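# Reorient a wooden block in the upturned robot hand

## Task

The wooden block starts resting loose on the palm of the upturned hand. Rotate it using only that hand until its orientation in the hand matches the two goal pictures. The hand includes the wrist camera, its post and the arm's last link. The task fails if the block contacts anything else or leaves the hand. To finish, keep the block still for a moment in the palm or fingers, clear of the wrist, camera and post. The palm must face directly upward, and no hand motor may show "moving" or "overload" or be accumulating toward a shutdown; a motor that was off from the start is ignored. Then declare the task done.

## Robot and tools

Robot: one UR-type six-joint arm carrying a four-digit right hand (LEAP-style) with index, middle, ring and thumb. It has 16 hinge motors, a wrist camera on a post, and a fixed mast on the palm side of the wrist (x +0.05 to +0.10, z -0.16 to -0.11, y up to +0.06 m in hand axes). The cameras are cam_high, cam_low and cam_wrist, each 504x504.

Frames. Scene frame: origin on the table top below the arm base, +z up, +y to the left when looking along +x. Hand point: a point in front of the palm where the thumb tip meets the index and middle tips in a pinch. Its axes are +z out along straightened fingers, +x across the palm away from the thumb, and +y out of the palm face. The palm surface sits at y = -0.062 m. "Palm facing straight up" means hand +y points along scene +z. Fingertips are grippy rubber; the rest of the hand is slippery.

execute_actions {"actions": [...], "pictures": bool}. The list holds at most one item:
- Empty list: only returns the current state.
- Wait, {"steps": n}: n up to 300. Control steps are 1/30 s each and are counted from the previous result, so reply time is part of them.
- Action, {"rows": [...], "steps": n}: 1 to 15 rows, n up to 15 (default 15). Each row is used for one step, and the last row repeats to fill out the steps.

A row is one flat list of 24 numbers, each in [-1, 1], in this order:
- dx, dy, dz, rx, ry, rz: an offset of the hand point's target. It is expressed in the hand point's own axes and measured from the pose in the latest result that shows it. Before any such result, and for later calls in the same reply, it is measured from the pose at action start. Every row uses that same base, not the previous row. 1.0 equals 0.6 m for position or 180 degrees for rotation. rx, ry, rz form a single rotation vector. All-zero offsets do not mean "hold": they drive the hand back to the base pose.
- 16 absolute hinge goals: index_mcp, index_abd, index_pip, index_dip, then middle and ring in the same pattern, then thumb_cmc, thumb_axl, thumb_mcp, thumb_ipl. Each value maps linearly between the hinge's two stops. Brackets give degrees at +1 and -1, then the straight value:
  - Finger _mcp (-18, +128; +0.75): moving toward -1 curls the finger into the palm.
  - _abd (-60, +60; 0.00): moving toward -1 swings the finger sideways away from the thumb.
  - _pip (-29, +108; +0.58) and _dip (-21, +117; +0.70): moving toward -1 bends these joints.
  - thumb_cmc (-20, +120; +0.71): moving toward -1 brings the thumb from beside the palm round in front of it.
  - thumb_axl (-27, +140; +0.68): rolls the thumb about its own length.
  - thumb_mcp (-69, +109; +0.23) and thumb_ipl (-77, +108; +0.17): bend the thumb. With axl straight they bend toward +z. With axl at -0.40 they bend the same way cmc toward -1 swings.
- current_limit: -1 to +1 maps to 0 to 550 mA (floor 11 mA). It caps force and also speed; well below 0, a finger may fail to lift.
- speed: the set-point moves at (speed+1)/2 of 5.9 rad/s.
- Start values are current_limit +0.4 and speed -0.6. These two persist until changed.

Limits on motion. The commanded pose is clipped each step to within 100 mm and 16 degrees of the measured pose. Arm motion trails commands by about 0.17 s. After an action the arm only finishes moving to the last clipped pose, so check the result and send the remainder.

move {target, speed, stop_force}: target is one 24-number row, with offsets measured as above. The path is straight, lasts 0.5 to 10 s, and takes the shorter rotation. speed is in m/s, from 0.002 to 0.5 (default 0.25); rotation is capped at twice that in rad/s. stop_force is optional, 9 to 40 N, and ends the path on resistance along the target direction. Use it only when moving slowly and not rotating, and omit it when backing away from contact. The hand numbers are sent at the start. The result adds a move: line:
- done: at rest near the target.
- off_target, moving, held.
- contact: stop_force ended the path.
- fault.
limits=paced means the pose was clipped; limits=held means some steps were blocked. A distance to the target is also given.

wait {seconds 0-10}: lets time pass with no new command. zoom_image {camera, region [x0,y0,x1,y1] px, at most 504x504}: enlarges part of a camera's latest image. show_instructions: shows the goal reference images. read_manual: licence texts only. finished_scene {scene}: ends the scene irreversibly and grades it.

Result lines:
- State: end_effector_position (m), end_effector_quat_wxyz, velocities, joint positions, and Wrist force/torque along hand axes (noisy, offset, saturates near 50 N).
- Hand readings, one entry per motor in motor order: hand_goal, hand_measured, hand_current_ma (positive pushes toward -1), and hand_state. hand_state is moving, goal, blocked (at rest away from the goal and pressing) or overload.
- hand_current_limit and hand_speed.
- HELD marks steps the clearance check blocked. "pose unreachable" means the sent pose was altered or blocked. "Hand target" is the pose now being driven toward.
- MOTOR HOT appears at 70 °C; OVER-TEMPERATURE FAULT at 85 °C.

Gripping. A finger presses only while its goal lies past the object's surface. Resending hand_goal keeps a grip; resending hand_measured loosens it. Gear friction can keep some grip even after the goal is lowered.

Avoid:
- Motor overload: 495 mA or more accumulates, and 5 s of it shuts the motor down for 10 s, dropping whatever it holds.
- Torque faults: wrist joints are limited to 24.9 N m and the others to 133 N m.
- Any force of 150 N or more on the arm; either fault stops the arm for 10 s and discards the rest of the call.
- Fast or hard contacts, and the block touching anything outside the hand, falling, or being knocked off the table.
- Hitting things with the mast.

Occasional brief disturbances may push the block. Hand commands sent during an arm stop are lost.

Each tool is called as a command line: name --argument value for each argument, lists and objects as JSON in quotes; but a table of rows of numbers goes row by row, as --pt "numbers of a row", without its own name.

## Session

show_instructions

execute_actions --actions '[]'

Reference images for this scene: goal picture from the wrist camera place, goal picture looking into the palm.

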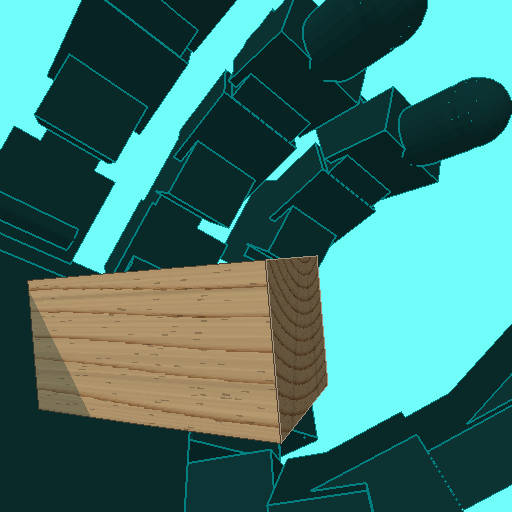

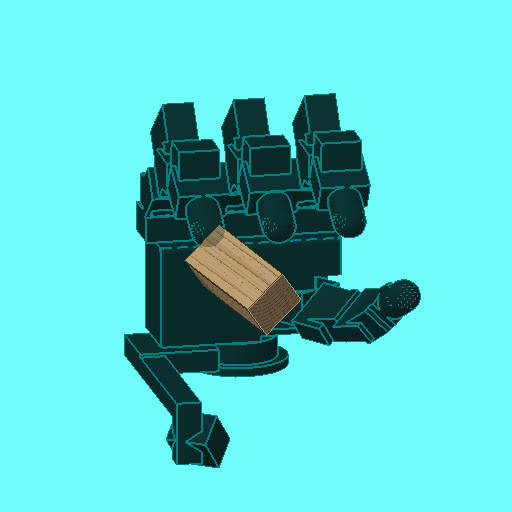

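Scene clock: 0.00 s of 4800.00 s.
end_effector_position=(+0.6158, +0.0446, +0.5061) hand_goal=(+0.046, +0.000, -0.008, +0.280, +0.046, +0.000, -0.008, +0.280, +0.046, +0.000, -0.008, +0.280, -0.104, +0.266, +0.032, -0.018) hand_measured=(+0.060, +0.000, -0.006, +0.282, +0.064, +0.000, -0.006, +0.282, +0.062, +0.000, -0.006, +0.282, -0.092, +0.270, +0.034, -0.016) hand_current_ma=(+82, +0, +13, +13, +92, +0, +15, +12, +84, +0, +13, +12, +65, +25, +11, +11) hand_state=(goal, goal, goal, goal, goal, goal, goal, goal, goal, goal, goal, goal, goal, goal, goal, goal) hand_current_limit=0.40 hand_speed=-0.60 end_effector_quat_wxyz=(+0.505, +0.475, +0.517, +0.501) end_effector_velocity=(-0.000, +0.000, -0.000) end_effector_angular_velocity=(-0.000, +0.000, +0.001)
Joint positions: [-0.159 -1.168  2.198 -4.185 -1.324 -0.042]
Joint velocities: [ 0.001  0.     0.    -0.     0.    -0.   ]
Motor temperatures (°C, as the motors report them): [29 28 28 36 35 33]
Wrist force (N, on the end effector, along its own x y z axes, offset not removed): no reading
Wrist torque (N m, same axes, about the end effector's origin, offset not removed): no reading
Hand target: +0.616, +0.045, +0.506; +0.505, +0.475, +0.517, +0.501

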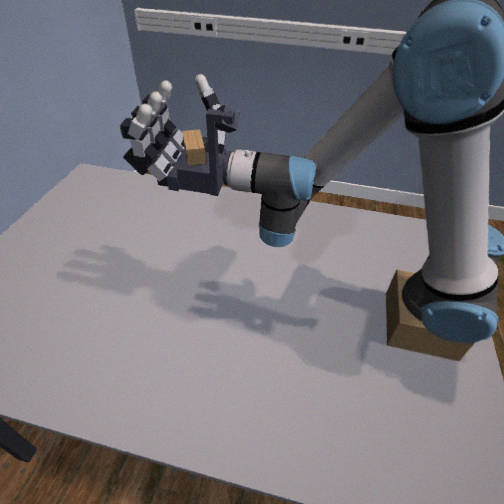

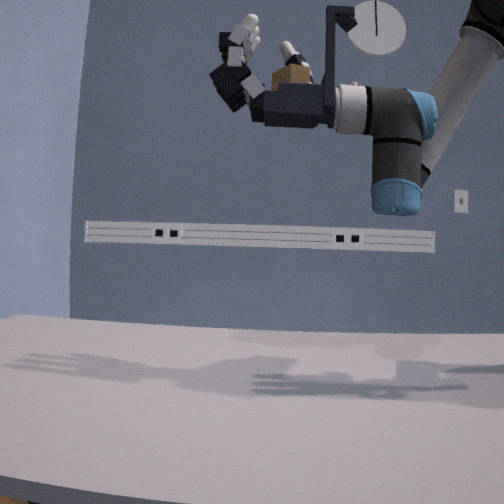

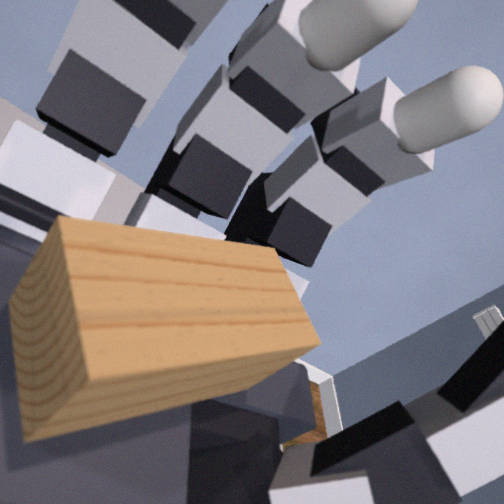

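move --target '[0,0,0,0,0,0,0.7,0,-0.3,0.28,0.7,0,-0.3,0.28,0.15,-0.3,-0.8,-0.4,-0.7,0.68,0.3,0.17,0.4,-0.5]'

move --target '[0,0,0,0,0,0,0.7,0,-0.3,0.28,0.7,0,-0.3,0.28,-0.15,-0.5,-0.82,-0.2,-0.9,0.68,-0.4,0.17,0.4,-0.7]'

Scene clock: 14.63 s of 4800.00 s.
end_effector_position=(+0.6158, +0.0446, +0.5061) hand_goal=(+0.700, +0.000, -0.300, +0.280, +0.700, +0.000, -0.300, +0.280, +0.150, -0.300, -0.800, -0.400, -0.700, +0.680, +0.300, +0.170) hand_measured=(+0.708, +0.000, -0.296, +0.282, +0.708, +0.000, -0.296, +0.282, +0.154, -0.298, -0.800, -0.398, -0.700, +0.678, +0.298, +0.168) hand_current_ma=(+43, +0, +18, +13, +48, +0, +20, +12, +23, +12, +3, +11, +3, -13, -9, -12) hand_state=(goal, goal, goal, goal, goal, goal, goal, goal, goal, goal, goal, goal, goal, goal, goal, goal) hand_current_limit=0.40 hand_speed=-0.50 end_effector_quat_wxyz=(+0.505, +0.475, +0.517, +0.501) end_effector_velocity=(-0.000, +0.001, -0.000) end_effector_angular_velocity=(-0.000, -0.000, +0.001)
Joint positions: [-0.159 -1.168  2.198 -4.185 -1.324 -0.042]
Joint velocities: [ 0.001  0.     0.    -0.001  0.    -0.   ]
Motor temperatures (°C, as the motors report them): [29 28 28 36 35 33]
Wrist force (N, on the end effector, along its own x y z axes, offset not removed): [-2.3 -1.9 -1.5]
Wrist torque (N m, same axes, about the end effector's origin, offset not removed): [-0.22 0.13 -0.15]
Hand target: +0.616, +0.045, +0.506; +0.505, +0.475, +0.517, +0.501
Off the commanded pose: 0.000 m, 0 deg.
After step 90, 10.63 s passed at rest.
move: done

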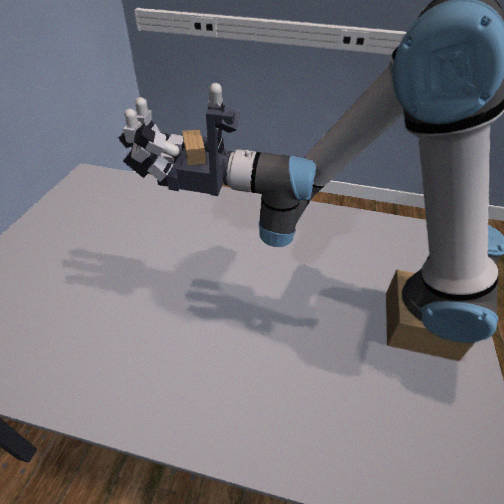

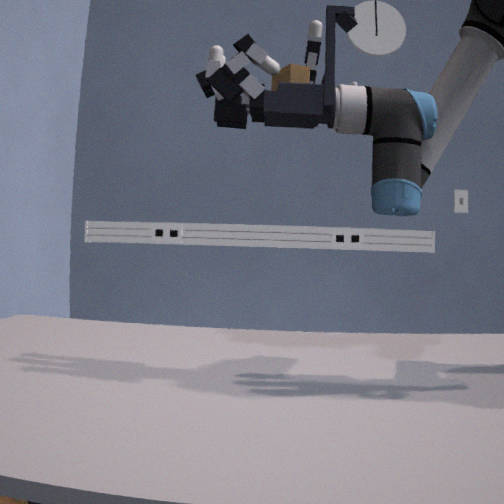

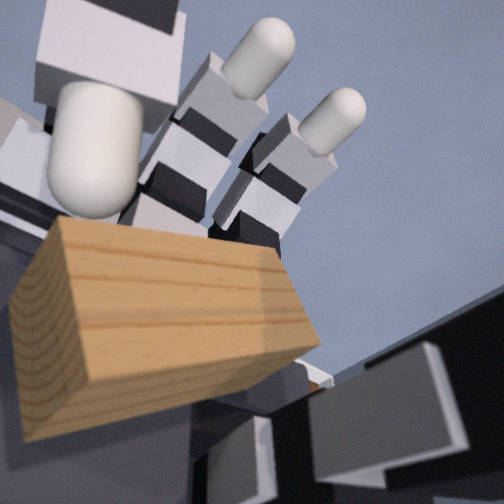

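Scene clock: 16.40 s of 4800.00 s.
end_effector_position=(+0.6158, +0.0446, +0.5061) hand_goal=(+0.700, +0.000, -0.300, +0.280, +0.700, +0.000, -0.300, +0.280, -0.150, -0.500, -0.820, -0.200, -0.900, +0.680, -0.400, +0.170) hand_measured=(+0.708, +0.000, -0.296, +0.282, +0.708, +0.000, -0.296, +0.282, -0.128, -0.476, -0.784, -0.186, -0.822, +0.710, -0.392, +0.168) hand_current_ma=(+43, +0, +18, +13, +48, +0, +20, +12, +114, +103, +182, +70, +385, +201, +47, -12) hand_state=(goal, goal, goal, goal, goal, goal, goal, goal, blocked, blocked, blocked, goal, blocked, blocked, goal, goal) hand_current_limit=0.40 hand_speed=-0.70 end_effector_quat_wxyz=(+0.505, +0.475, +0.517, +0.501) end_effector_velocity=(+0.000, -0.001, -0.001) end_effector_angular_velocity=(+0.000, +0.001, -0.001)
Joint positions: [-0.159 -1.168  2.198 -4.185 -1.324 -0.042]
Joint velocities: [-0.001  0.001  0.     0.    -0.     0.   ]
Motor temperatures (°C, as the motors report them): [29 28 28 36 35 33]
Wrist force (N, on the end effector, along its own x y z axes, offset not removed): [-0.3 -0.8 -2.0]
Wrist torque (N m, same axes, about the end effector's origin, offset not removed): [-0.07 -0.13 0.00]
Hand target: +0.616, +0.045, +0.506; +0.505, +0.475, +0.517, +0.501
Off the commanded pose: 0.000 m, 0 deg.
move: done

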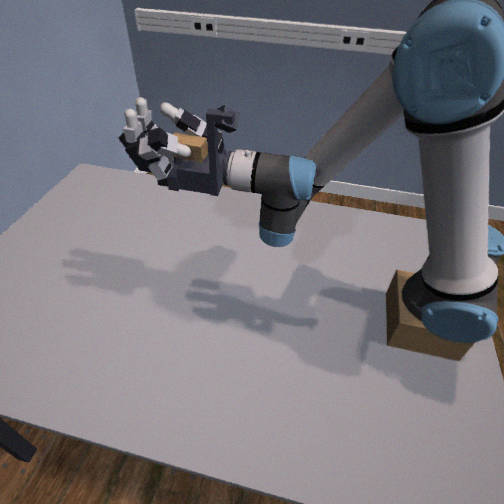

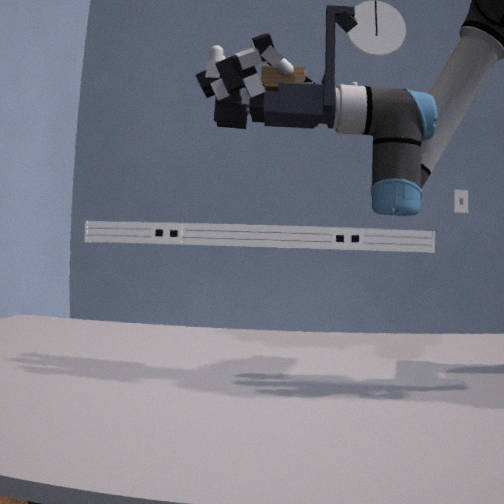

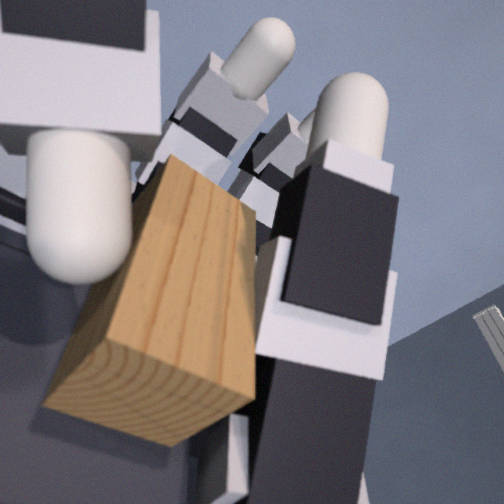

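move --target '[0,0,0,0.2,0,0,0,0,-0.1,0.3,0.35,0,-0.7,0.5,0,0,-0.1,0.3,-0.6,0.68,0,0.17,0.4,-0.5]' --speed 0.2

move --target '[0,0,0,0.17,0,0,0,0,-0.1,0.3,0.35,0,-0.7,0.5,0,0,-0.1,0.3,-0.6,0.68,0,0.17,0.4,-0.5]' --speed 0.15

Scene clock: 26.67 s of 4800.00 s.
end_effector_position=(+0.6154, +0.0447, +0.5058) hand_goal=(+0.000, +0.000, -0.100, +0.300, +0.350, +0.000, -0.700, +0.500, +0.000, +0.000, -0.100, +0.300, -0.600, +0.680, +0.000, +0.170) hand_measured=(+0.018, +0.000, -0.102, +0.298, +0.372, +0.000, -0.698, +0.498, +0.008, -0.004, -0.102, +0.298, -0.604, +0.682, -0.008, +0.168) hand_current_ma=(+103, +0, -6, -14, +113, +0, +10, -14, +43, -17, -7, -15, -18, +10, -52, -12) hand_state=(goal, goal, goal, goal, blocked, goal, goal, goal, goal, goal, goal, goal, goal, goal, goal, goal) hand_current_limit=0.40 hand_speed=-0.50 end_effector_quat_wxyz=(+0.335, +0.608, +0.646, +0.318) end_effector_velocity=(+0.001, -0.000, -0.000) end_effector_angular_velocity=(-0.000, +0.016, +0.000)
Joint positions: [-0.145 -1.657  2.192 -3.055 -1.408 -0.172]
Joint velocities: [ 0.001 -0.006 -0.009  0.031 -0.003 -0.002]
Motor temperatures (°C, as the motors report them): [29 28 28 36 35 33]
Wrist force (N, on the end effector, along its own x y z axes, offset not removed): [-1.1 -0.6 -0.3]
Wrist torque (N m, same axes, about the end effector's origin, offset not removed): [0.04 -0.04 -0.06]
Hand target: +0.615, +0.045, +0.506; +0.334, +0.608, +0.646, +0.317
Off the commanded pose: 0.001 m, 0 deg.
After step 90, 5.10 s passed at rest.
move: done

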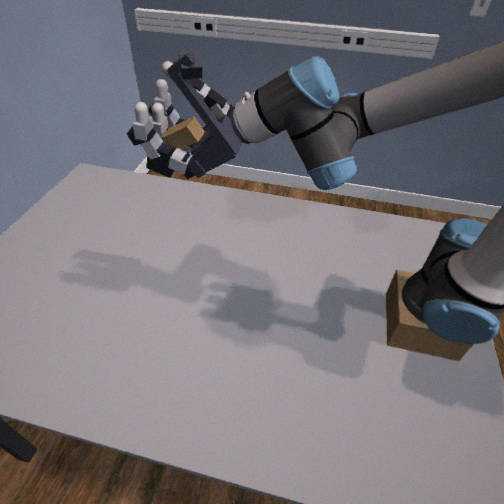

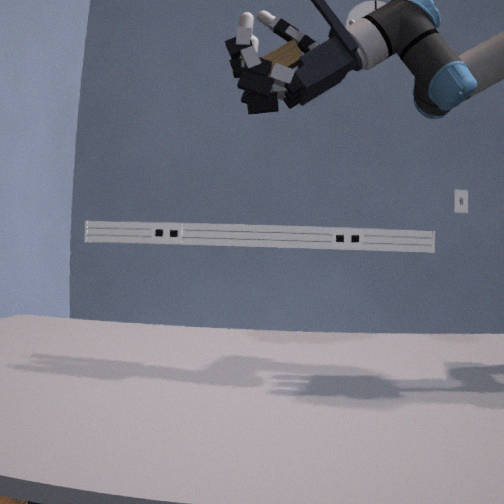

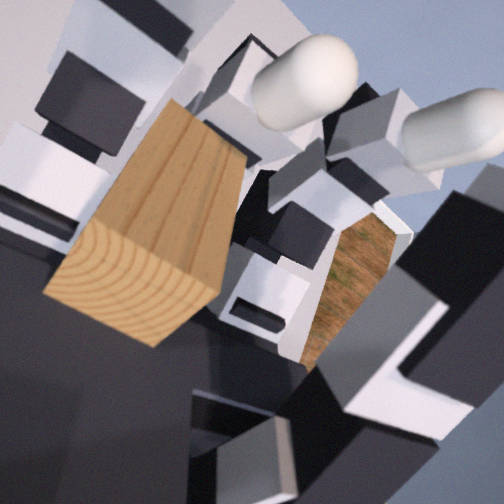

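Scene clock: 28.97 s of 4800.00 s.
end_effector_position=(+0.6150, +0.0447, +0.5058) hand_goal=(+0.000, +0.000, -0.100, +0.300, +0.350, +0.000, -0.700, +0.500, +0.000, +0.000, -0.100, +0.300, -0.600, +0.680, +0.000, +0.170) hand_measured=(+0.018, +0.000, -0.100, +0.298, +0.372, +0.000, -0.698, +0.498, +0.010, -0.004, -0.100, +0.298, -0.604, +0.682, -0.008, +0.168) hand_current_ma=(+103, +0, -1, -13, +113, +0, +10, -13, +49, -18, -1, -13, -18, +10, -52, -12) hand_state=(goal, goal, goal, goal, blocked, goal, goal, goal, goal, goal, goal, goal, goal, goal, goal, goal) hand_current_limit=0.40 hand_speed=-0.50 end_effector_quat_wxyz=(+0.164, +0.675, +0.707, +0.136) end_effector_velocity=(+0.000, +0.000, -0.001) end_effector_angular_velocity=(+0.000, +0.019, -0.001)
Joint positions: [-0.098 -1.697  1.816 -2.118 -1.537 -0.187]
Joint velocities: [ 0.002  0.005 -0.014  0.027 -0.003  0.001]
Motor temperatures (°C, as the motors report them): [29 28 28 36 35 33]
Wrist force (N, on the end effector, along its own x y z axes, offset not removed): [-2.4 -0.8 -0.6]
Wrist torque (N m, same axes, about the end effector's origin, offset not removed): [0.14 0.12 -0.12]
Hand target: +0.615, +0.045, +0.506; +0.163, +0.675, +0.707, +0.135
Off the commanded pose: 0.000 m, 0 deg.
move: done

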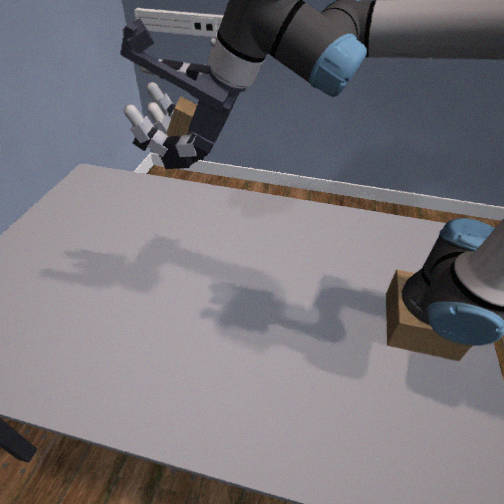

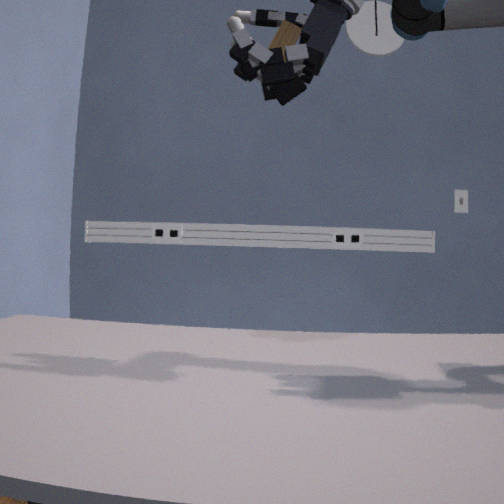

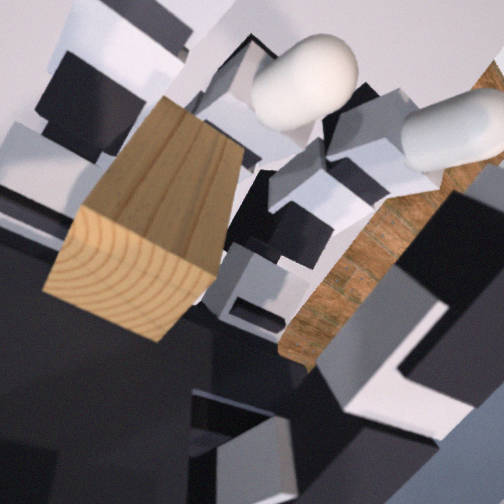

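move --target '[0,0,0,0,0,0,-0.1,0,0.1,0.3,0.3,0,0.1,-0.55,-0.1,0,0.1,0.3,-0.6,0.68,0,0.17,0.4,-0.8]'

zoom_image --camera "cam_high" --region '[100,40,260,180]'

Scene clock: 36.20 s of 4800.00 s.
end_effector_position=(+0.6150, +0.0447, +0.5058) hand_goal=(-0.100, +0.000, +0.100, +0.300, +0.300, +0.000, +0.100, -0.550, -0.100, +0.000, +0.100, +0.300, -0.600, +0.680, +0.000, +0.170) hand_measured=(-0.076, +0.000, +0.100, +0.298, +0.328, +0.000, +0.100, -0.548, -0.074, -0.004, +0.100, +0.298, -0.604, +0.682, -0.008, +0.168) hand_current_ma=(+138, +0, +0, -13, +145, +0, +0, +15, +144, -18, +0, -12, -18, +10, -52, -12) hand_state=(blocked, goal, goal, goal, blocked, goal, goal, goal, blocked, goal, goal, goal, goal, goal, goal, goal) hand_current_limit=0.40 hand_speed=-0.80 end_effector_quat_wxyz=(+0.164, +0.675, +0.707, +0.136) end_effector_velocity=(+0.000, -0.000, -0.000) end_effector_angular_velocity=(-0.000, +0.001, +0.000)
Joint positions: [-0.098 -1.697  1.816 -2.118 -1.537 -0.187]
Joint velocities: [-0.     0.001 -0.     0.    -0.    -0.   ]
Motor temperatures (°C, as the motors report them): [29 28 28 36 35 33]
Wrist force (N, on the end effector, along its own x y z axes, offset not removed): [-0.3 0.7 -0.6]
Wrist torque (N m, same axes, about the end effector's origin, offset not removed): [0.35 -0.14 0.11]
Hand target: +0.615, +0.045, +0.506; +0.164, +0.675, +0.707, +0.136
Off the commanded pose: 0.000 m, 0 deg.
After step 90, 1.80 s passed at rest.
move: done

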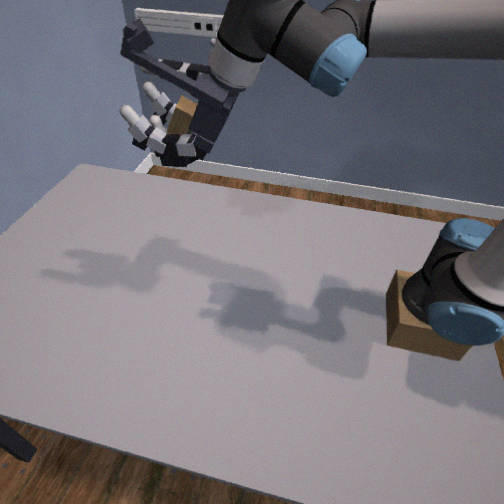

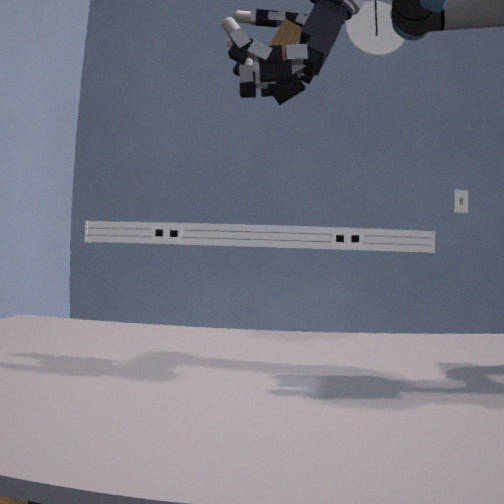

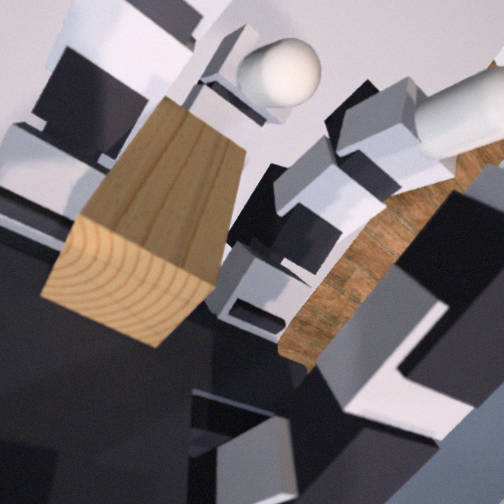

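Region (100, 40, 260, 180) of cam_high's 504x504 image, scaled by 3.150, with more detail than that image has; it fills the top 441 rows of this view, and the rest is white.

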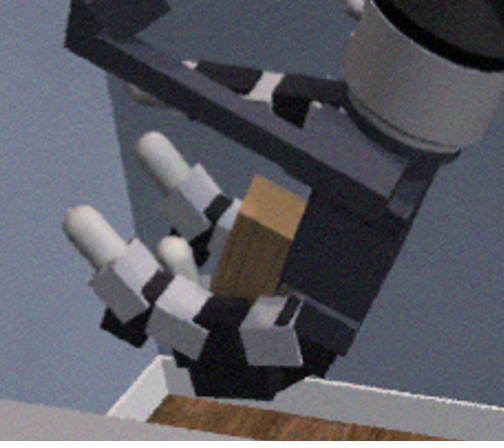

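move --target '[0,0,0,0.08,0,0,-0.5,0,0,0.3,-0.3,0,-0.4,0.5,-0.5,0,0,0.3,-0.5,0.68,0.3,0.17,0.4,-0.7]' --speed 0.08

zoom_image --camera "cam_high" --region '[100,40,260,180]'

Scene clock: 42.50 s of 4800.00 s.
end_effector_position=(+0.6149, +0.0447, +0.5060) hand_goal=(-0.500, +0.000, +0.000, +0.300, -0.300, +0.000, -0.400, +0.500, -0.500, +0.000, +0.000, +0.300, -0.500, +0.680, +0.300, +0.170) hand_measured=(-0.478, +0.000, +0.006, +0.298, -0.266, +0.000, -0.394, +0.498, -0.476, -0.004, +0.006, +0.298, -0.502, +0.682, +0.288, +0.168) hand_current_ma=(+126, +0, +30, -12, +184, +0, +32, -13, +131, -18, +30, -12, -14, +10, -84, -12) hand_state=(blocked, goal, goal, goal, blocked, goal, goal, goal, blocked, goal, goal, goal, goal, goal, goal, goal) hand_current_limit=0.40 hand_speed=-0.70 end_effector_quat_wxyz=(+0.079, +0.690, +0.718, +0.047) end_effector_velocity=(-0.001, +0.000, -0.001) end_effector_angular_velocity=(-0.000, +0.019, -0.001)
Joint positions: [-0.076 -1.602  1.576 -1.727 -1.588 -0.168]
Joint velocities: [ 0.002  0.008 -0.016  0.027 -0.003  0.002]
Motor temperatures (°C, as the motors report them): [29 28 28 36 35 33]
Wrist force (N, on the end effector, along its own x y z axes, offset not removed): [-1.6 0.0 -0.1]
Wrist torque (N m, same axes, about the end effector's origin, offset not removed): [0.22 -0.02 -0.02]
Hand target: +0.615, +0.045, +0.506; +0.078, +0.690, +0.718, +0.046
Off the commanded pose: 0.000 m, 0 deg.
After step 90, 1.33 s passed at rest.
move: done

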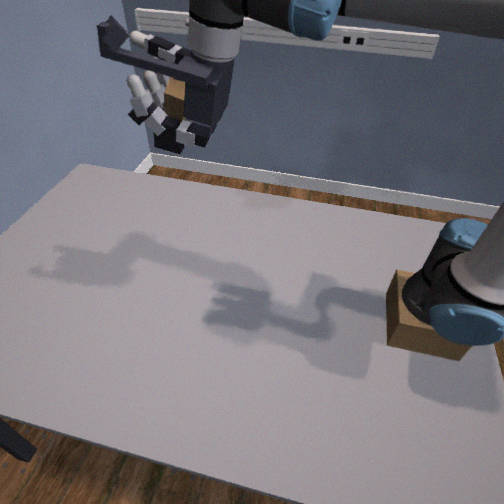

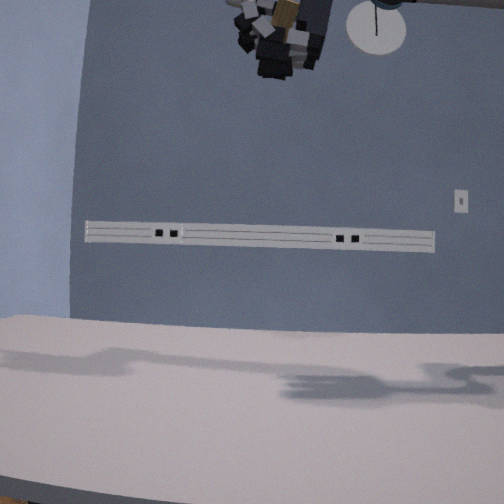

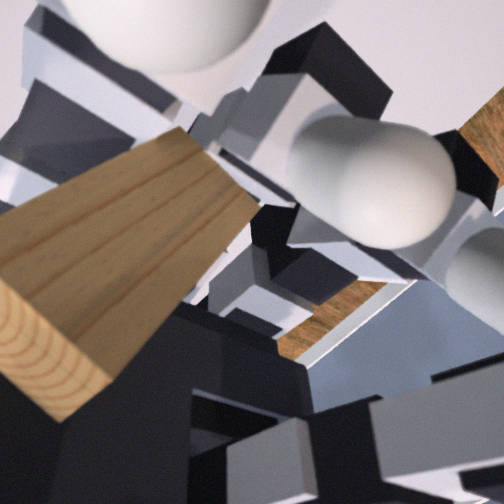

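Region (100, 40, 260, 180) of cam_high's 504x504 image, scaled by 3.150, with more detail than that image has; it fills the top 441 rows of this view, and the rest is white.

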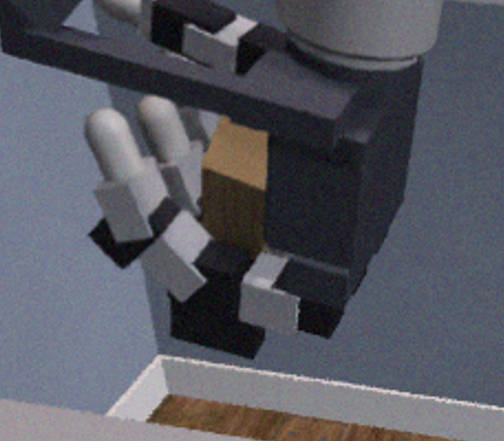

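move --target '[0,0,0,0,0.06,0,-0.5,0,0,0.3,-0.1,0,-0.3,0,-0.5,0,-0.2,0.3,-0.5,0.68,0,0.17,0.4,-0.9]' --speed 0.08

Scene clock: 49.60 s of 4800.00 s.
end_effector_position=(+0.6149, +0.0448, +0.5059) hand_goal=(-0.500, +0.000, +0.000, +0.300, -0.100, +0.000, -0.300, +0.000, -0.500, +0.000, -0.200, +0.300, -0.500, +0.680, +0.000, +0.170) hand_measured=(-0.466, +0.000, +0.000, +0.290, -0.090, +0.000, -0.300, +0.002, -0.476, -0.004, -0.194, +0.298, -0.502, +0.682, +0.252, +0.176) hand_current_ma=(+194, +0, -2, -54, +57, +0, -2, +14, +131, -15, +31, -12, -14, +10, +385, +48) hand_state=(blocked, goal, goal, goal, goal, goal, goal, goal, blocked, goal, goal, goal, goal, goal, blocked, goal) hand_current_limit=0.40 hand_speed=-0.90 end_effector_quat_wxyz=(+0.011, +0.682, +0.723, +0.112) end_effector_velocity=(+0.000, +0.000, +0.001) end_effector_angular_velocity=(-0.000, -0.002, +0.000)
Joint positions: [-0.165 -1.611  1.566 -1.661 -1.39  -0.26 ]
Joint velocities: [ 0.     0.    -0.002 -0.     0.     0.   ]
Motor temperatures (°C, as the motors report them): [29 28 28 36 35 33]
Wrist force (N, on the end effector, along its own x y z axes, offset not removed): [-1.4 0.8 0.1]
Wrist torque (N m, same axes, about the end effector's origin, offset not removed): [0.38 -0.04 0.10]
Hand target: +0.615, +0.045, +0.506; +0.011, +0.682, +0.723, +0.112
Off the commanded pose: 0.000 m, 0 deg.
After step 90, 1.80 s passed at rest.
move: done

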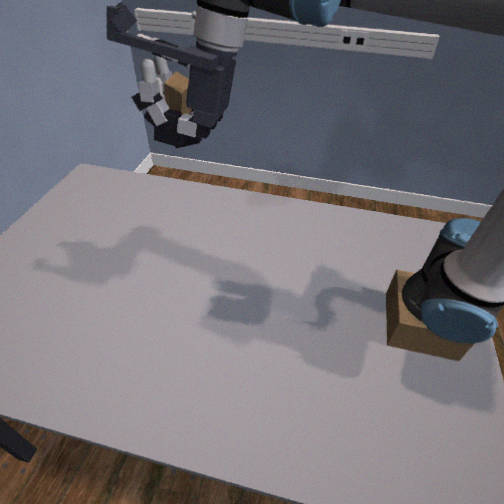

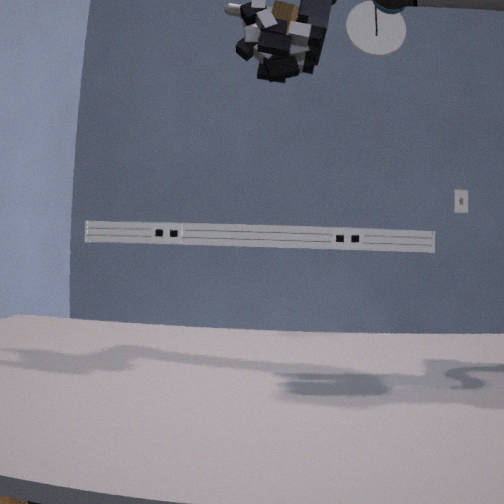

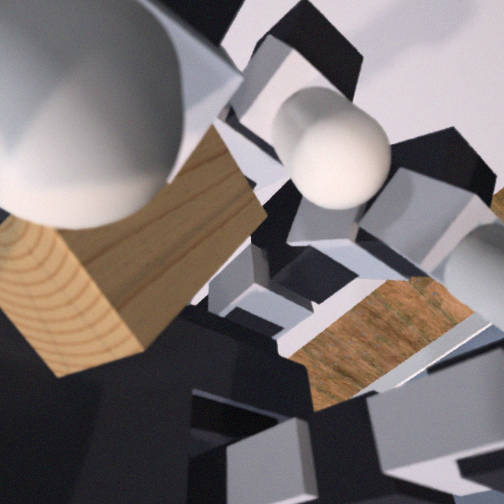

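move --target '[0,0,0,0,0,0,-0.4,-0.15,0,0.3,0.2,0,-0.1,-0.3,-0.4,0,-0.1,0.3,-0.5,0.68,0.25,0.17,0.4,-0.88]'

zoom_image --camera "cam_high" --region '[100,30,260,170]'

Scene clock: 54.73 s of 4800.00 s.
end_effector_position=(+0.6149, +0.0448, +0.5059) hand_goal=(-0.400, -0.150, +0.000, +0.300, +0.200, +0.000, -0.100, -0.300, -0.400, +0.000, -0.100, +0.300, -0.500, +0.680, +0.250, +0.170) hand_measured=(-0.392, -0.146, +0.000, +0.298, +0.210, +0.000, -0.100, -0.296, -0.392, -0.002, -0.100, +0.298, -0.500, +0.682, +0.238, +0.170) hand_current_ma=(+48, +20, -2, -14, +57, +0, +5, +21, +47, -12, -4, -12, -3, +10, -84, +3) hand_state=(goal, goal, goal, goal, goal, goal, goal, goal, goal, goal, goal, goal, goal, goal, goal, goal) hand_current_limit=0.40 hand_speed=-0.88 end_effector_quat_wxyz=(+0.011, +0.682, +0.723, +0.112) end_effector_velocity=(-0.000, +0.000, -0.000) end_effector_angular_velocity=(+0.000, +0.002, +0.000)
Joint positions: [-0.165 -1.611  1.566 -1.661 -1.39  -0.26 ]
Joint velocities: [-0.    -0.    -0.     0.002  0.    -0.   ]
Motor temperatures (°C, as the motors report them): [29 28 28 36 35 33]
Wrist force (N, on the end effector, along its own x y z axes, offset not removed): [-0.5 -1.6 0.0]
Wrist torque (N m, same axes, about the end effector's origin, offset not removed): [0.05 -0.13 0.13]
Hand target: +0.615, +0.045, +0.506; +0.011, +0.682, +0.723, +0.112
Off the commanded pose: 0.000 m, 0 deg.
After step 90, 0.80 s passed at rest.
move: done

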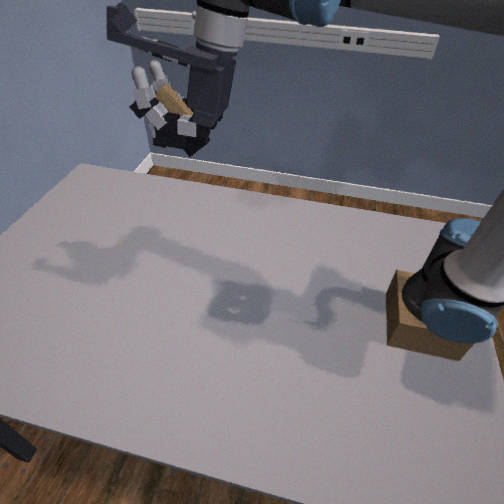

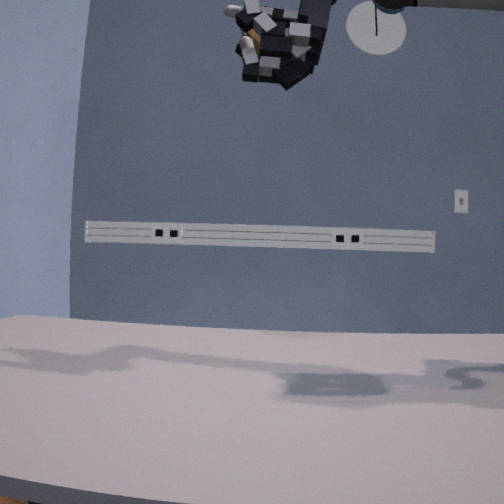

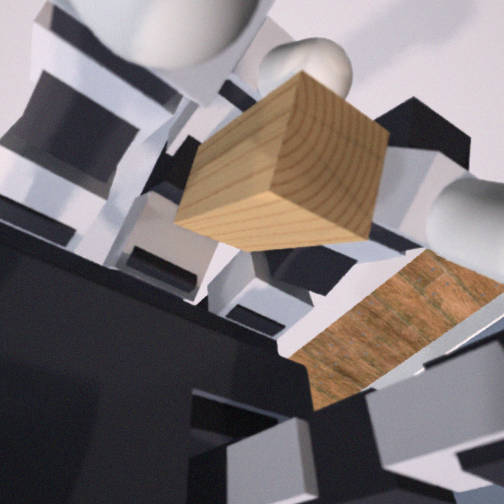

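Region (100, 30, 260, 170) of cam_high's 504x504 image, scaled by 3.150, with more detail than that image has; it fills the top 441 rows of this view, and the rest is white.

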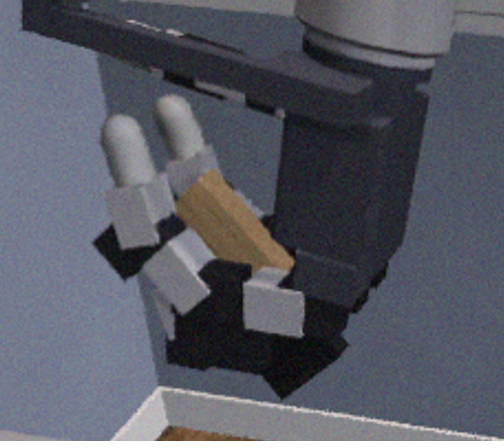

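move --target '[0,0,0,-0.17,0,0,-0.05,-0.15,0,0.3,0.55,0,-0.1,-0.3,-0.05,0,-0.1,0.3,-0.5,0.68,0.25,0.17,0.4,-0.95]' --speed 0.1

zoom_image --camera "cam_high" --region '[100,50,260,190]'

Scene clock: 64.97 s of 4800.00 s.
end_effector_position=(+0.6151, +0.0447, +0.5058) hand_goal=(-0.050, -0.150, +0.000, +0.300, +0.550, +0.000, -0.100, -0.300, -0.050, +0.000, -0.100, +0.300, -0.500, +0.680, +0.250, +0.170) hand_measured=(-0.042, -0.146, +0.000, +0.298, +0.562, +0.000, -0.100, -0.296, -0.042, -0.002, -0.100, +0.298, -0.500, +0.682, +0.240, +0.170) hand_current_ma=(+47, +20, -2, -14, +59, +0, +5, +18, +45, -12, -3, -12, +0, +10, -72, +3) hand_state=(goal, goal, goal, goal, goal, goal, goal, goal, goal, goal, goal, goal, goal, goal, goal, goal) hand_current_limit=0.40 hand_speed=-0.95 end_effector_quat_wxyz=(+0.190, +0.655, +0.667, +0.299) end_effector_velocity=(+0.000, +0.000, -0.000) end_effector_angular_velocity=(+0.000, -0.006, -0.001)
Joint positions: [-0.199 -1.744  2.045 -2.537 -1.261 -0.16 ]
Joint velocities: [ 0.001  0.001  0.005 -0.013  0.     0.002]
Motor temperatures (°C, as the motors report them): [29 28 28 36 35 33]
Wrist force (N, on the end effector, along its own x y z axes, offset not removed): [-1.2 -0.3 -0.9]
Wrist torque (N m, same axes, about the end effector's origin, offset not removed): [0.12 -0.03 0.08]
Hand target: +0.615, +0.045, +0.506; +0.190, +0.655, +0.667, +0.299
Off the commanded pose: 0.000 m, 0 deg.
After step 90, 4.00 s passed at rest.
move: done

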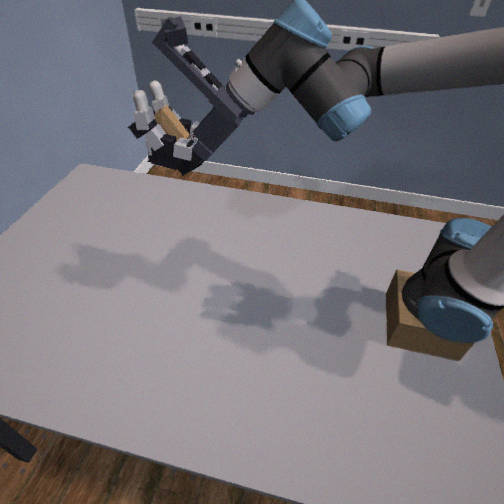

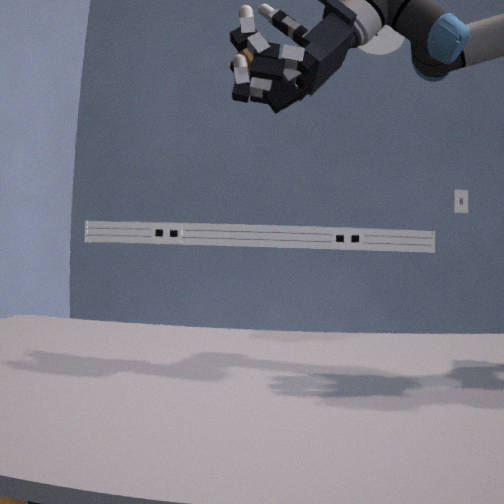

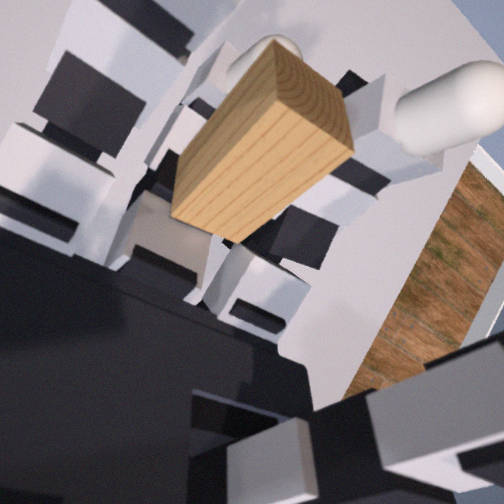

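Region (100, 50, 260, 190) of cam_high's 504x504 image, scaled by 3.150, with more detail than that image has; it fills the top 441 rows of this view, and the rest is white.

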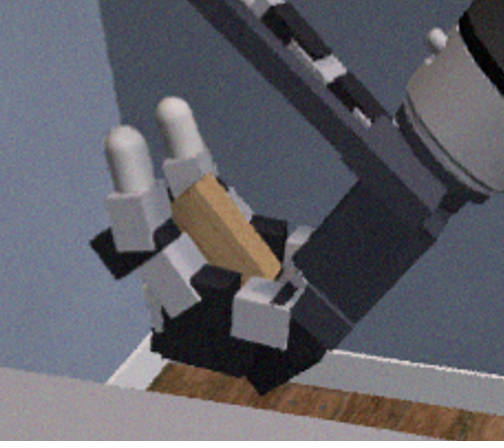

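move --target '[0,0,0,0,0,0,0,0.15,0.1,0.3,0.55,0,-0.1,-0.3,-0.05,0,-0.1,0.3,-0.57,0.55,-0.12,-0.65,0.4,-0.8]'

zoom_image --camera "cam_high" --region '[100,50,260,190]'

Scene clock: 76.17 s of 4800.00 s.
end_effector_position=(+0.6151, +0.0447, +0.5058) hand_goal=(+0.000, +0.150, +0.100, +0.300, +0.550, +0.000, -0.100, -0.300, -0.050, +0.000, -0.100, +0.300, -0.570, +0.550, -0.120, -0.650) hand_measured=(+0.008, +0.148, +0.100, +0.298, +0.584, +0.000, -0.098, -0.298, -0.042, -0.002, -0.100, +0.298, -0.554, +0.554, -0.078, -0.418) hand_current_ma=(+48, -11, -1, -13, +183, +0, +6, +15, +45, -12, -3, -12, +88, +27, +277, +379) hand_state=(goal, goal, goal, goal, blocked, goal, goal, goal, goal, goal, goal, goal, goal, goal, blocked, blocked) hand_current_limit=0.40 hand_speed=-0.80 end_effector_quat_wxyz=(+0.190, +0.655, +0.667, +0.299) end_effector_velocity=(+0.000, -0.000, +0.001) end_effector_angular_velocity=(-0.000, -0.002, -0.001)
Joint positions: [-0.199 -1.744  2.045 -2.537 -1.261 -0.16 ]
Joint velocities: [-0.     0.001 -0.001 -0.002 -0.     0.   ]
Motor temperatures (°C, as the motors report them): [29 29 28 36 35 33]
Wrist force (N, on the end effector, along its own x y z axes, offset not removed): [-1.0 -1.4 -1.0]
Wrist torque (N m, same axes, about the end effector's origin, offset not removed): [0.06 -0.03 -0.07]
Hand target: +0.615, +0.045, +0.506; +0.190, +0.655, +0.667, +0.299
Off the commanded pose: 0.000 m, 0 deg.
After step 90, 6.03 s passed at rest.
move: done

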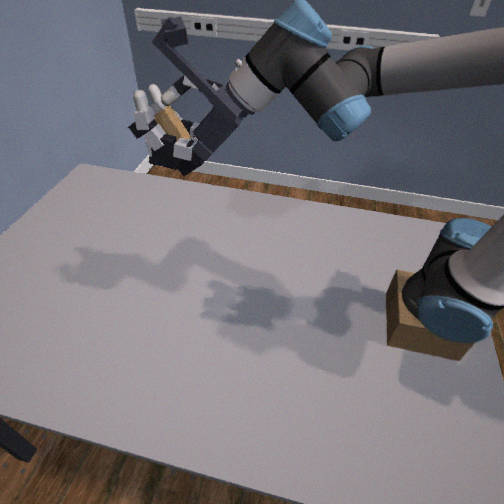

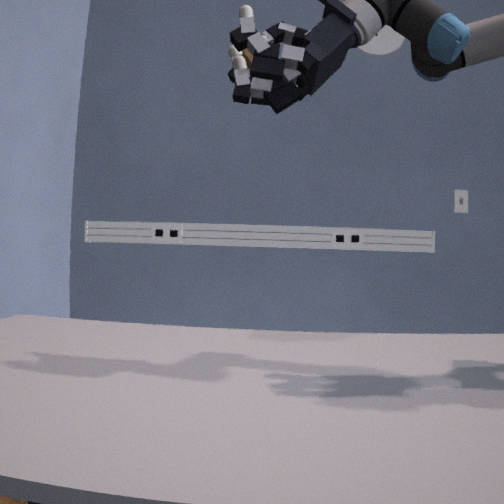

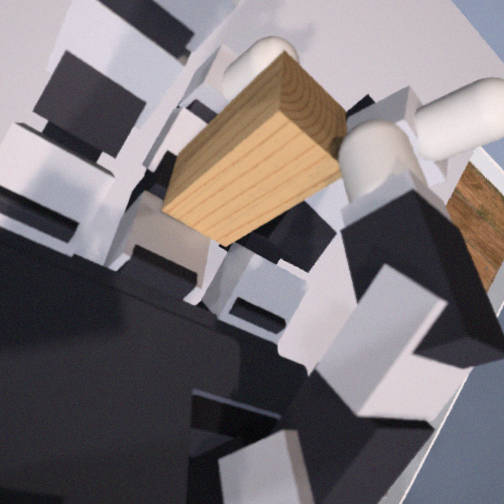

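Region (100, 50, 260, 190) of cam_high's 504x504 image, scaled by 3.150, with more detail than that image has; it fills the top 441 rows of this view, and the rest is white.

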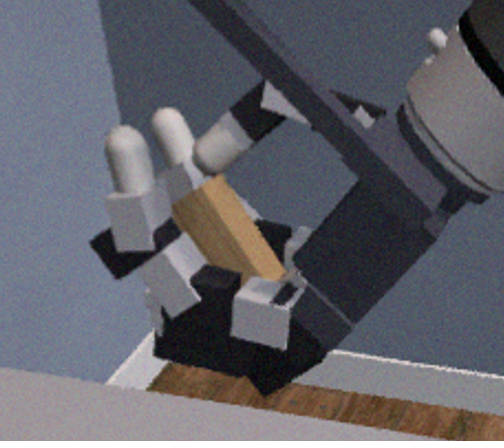

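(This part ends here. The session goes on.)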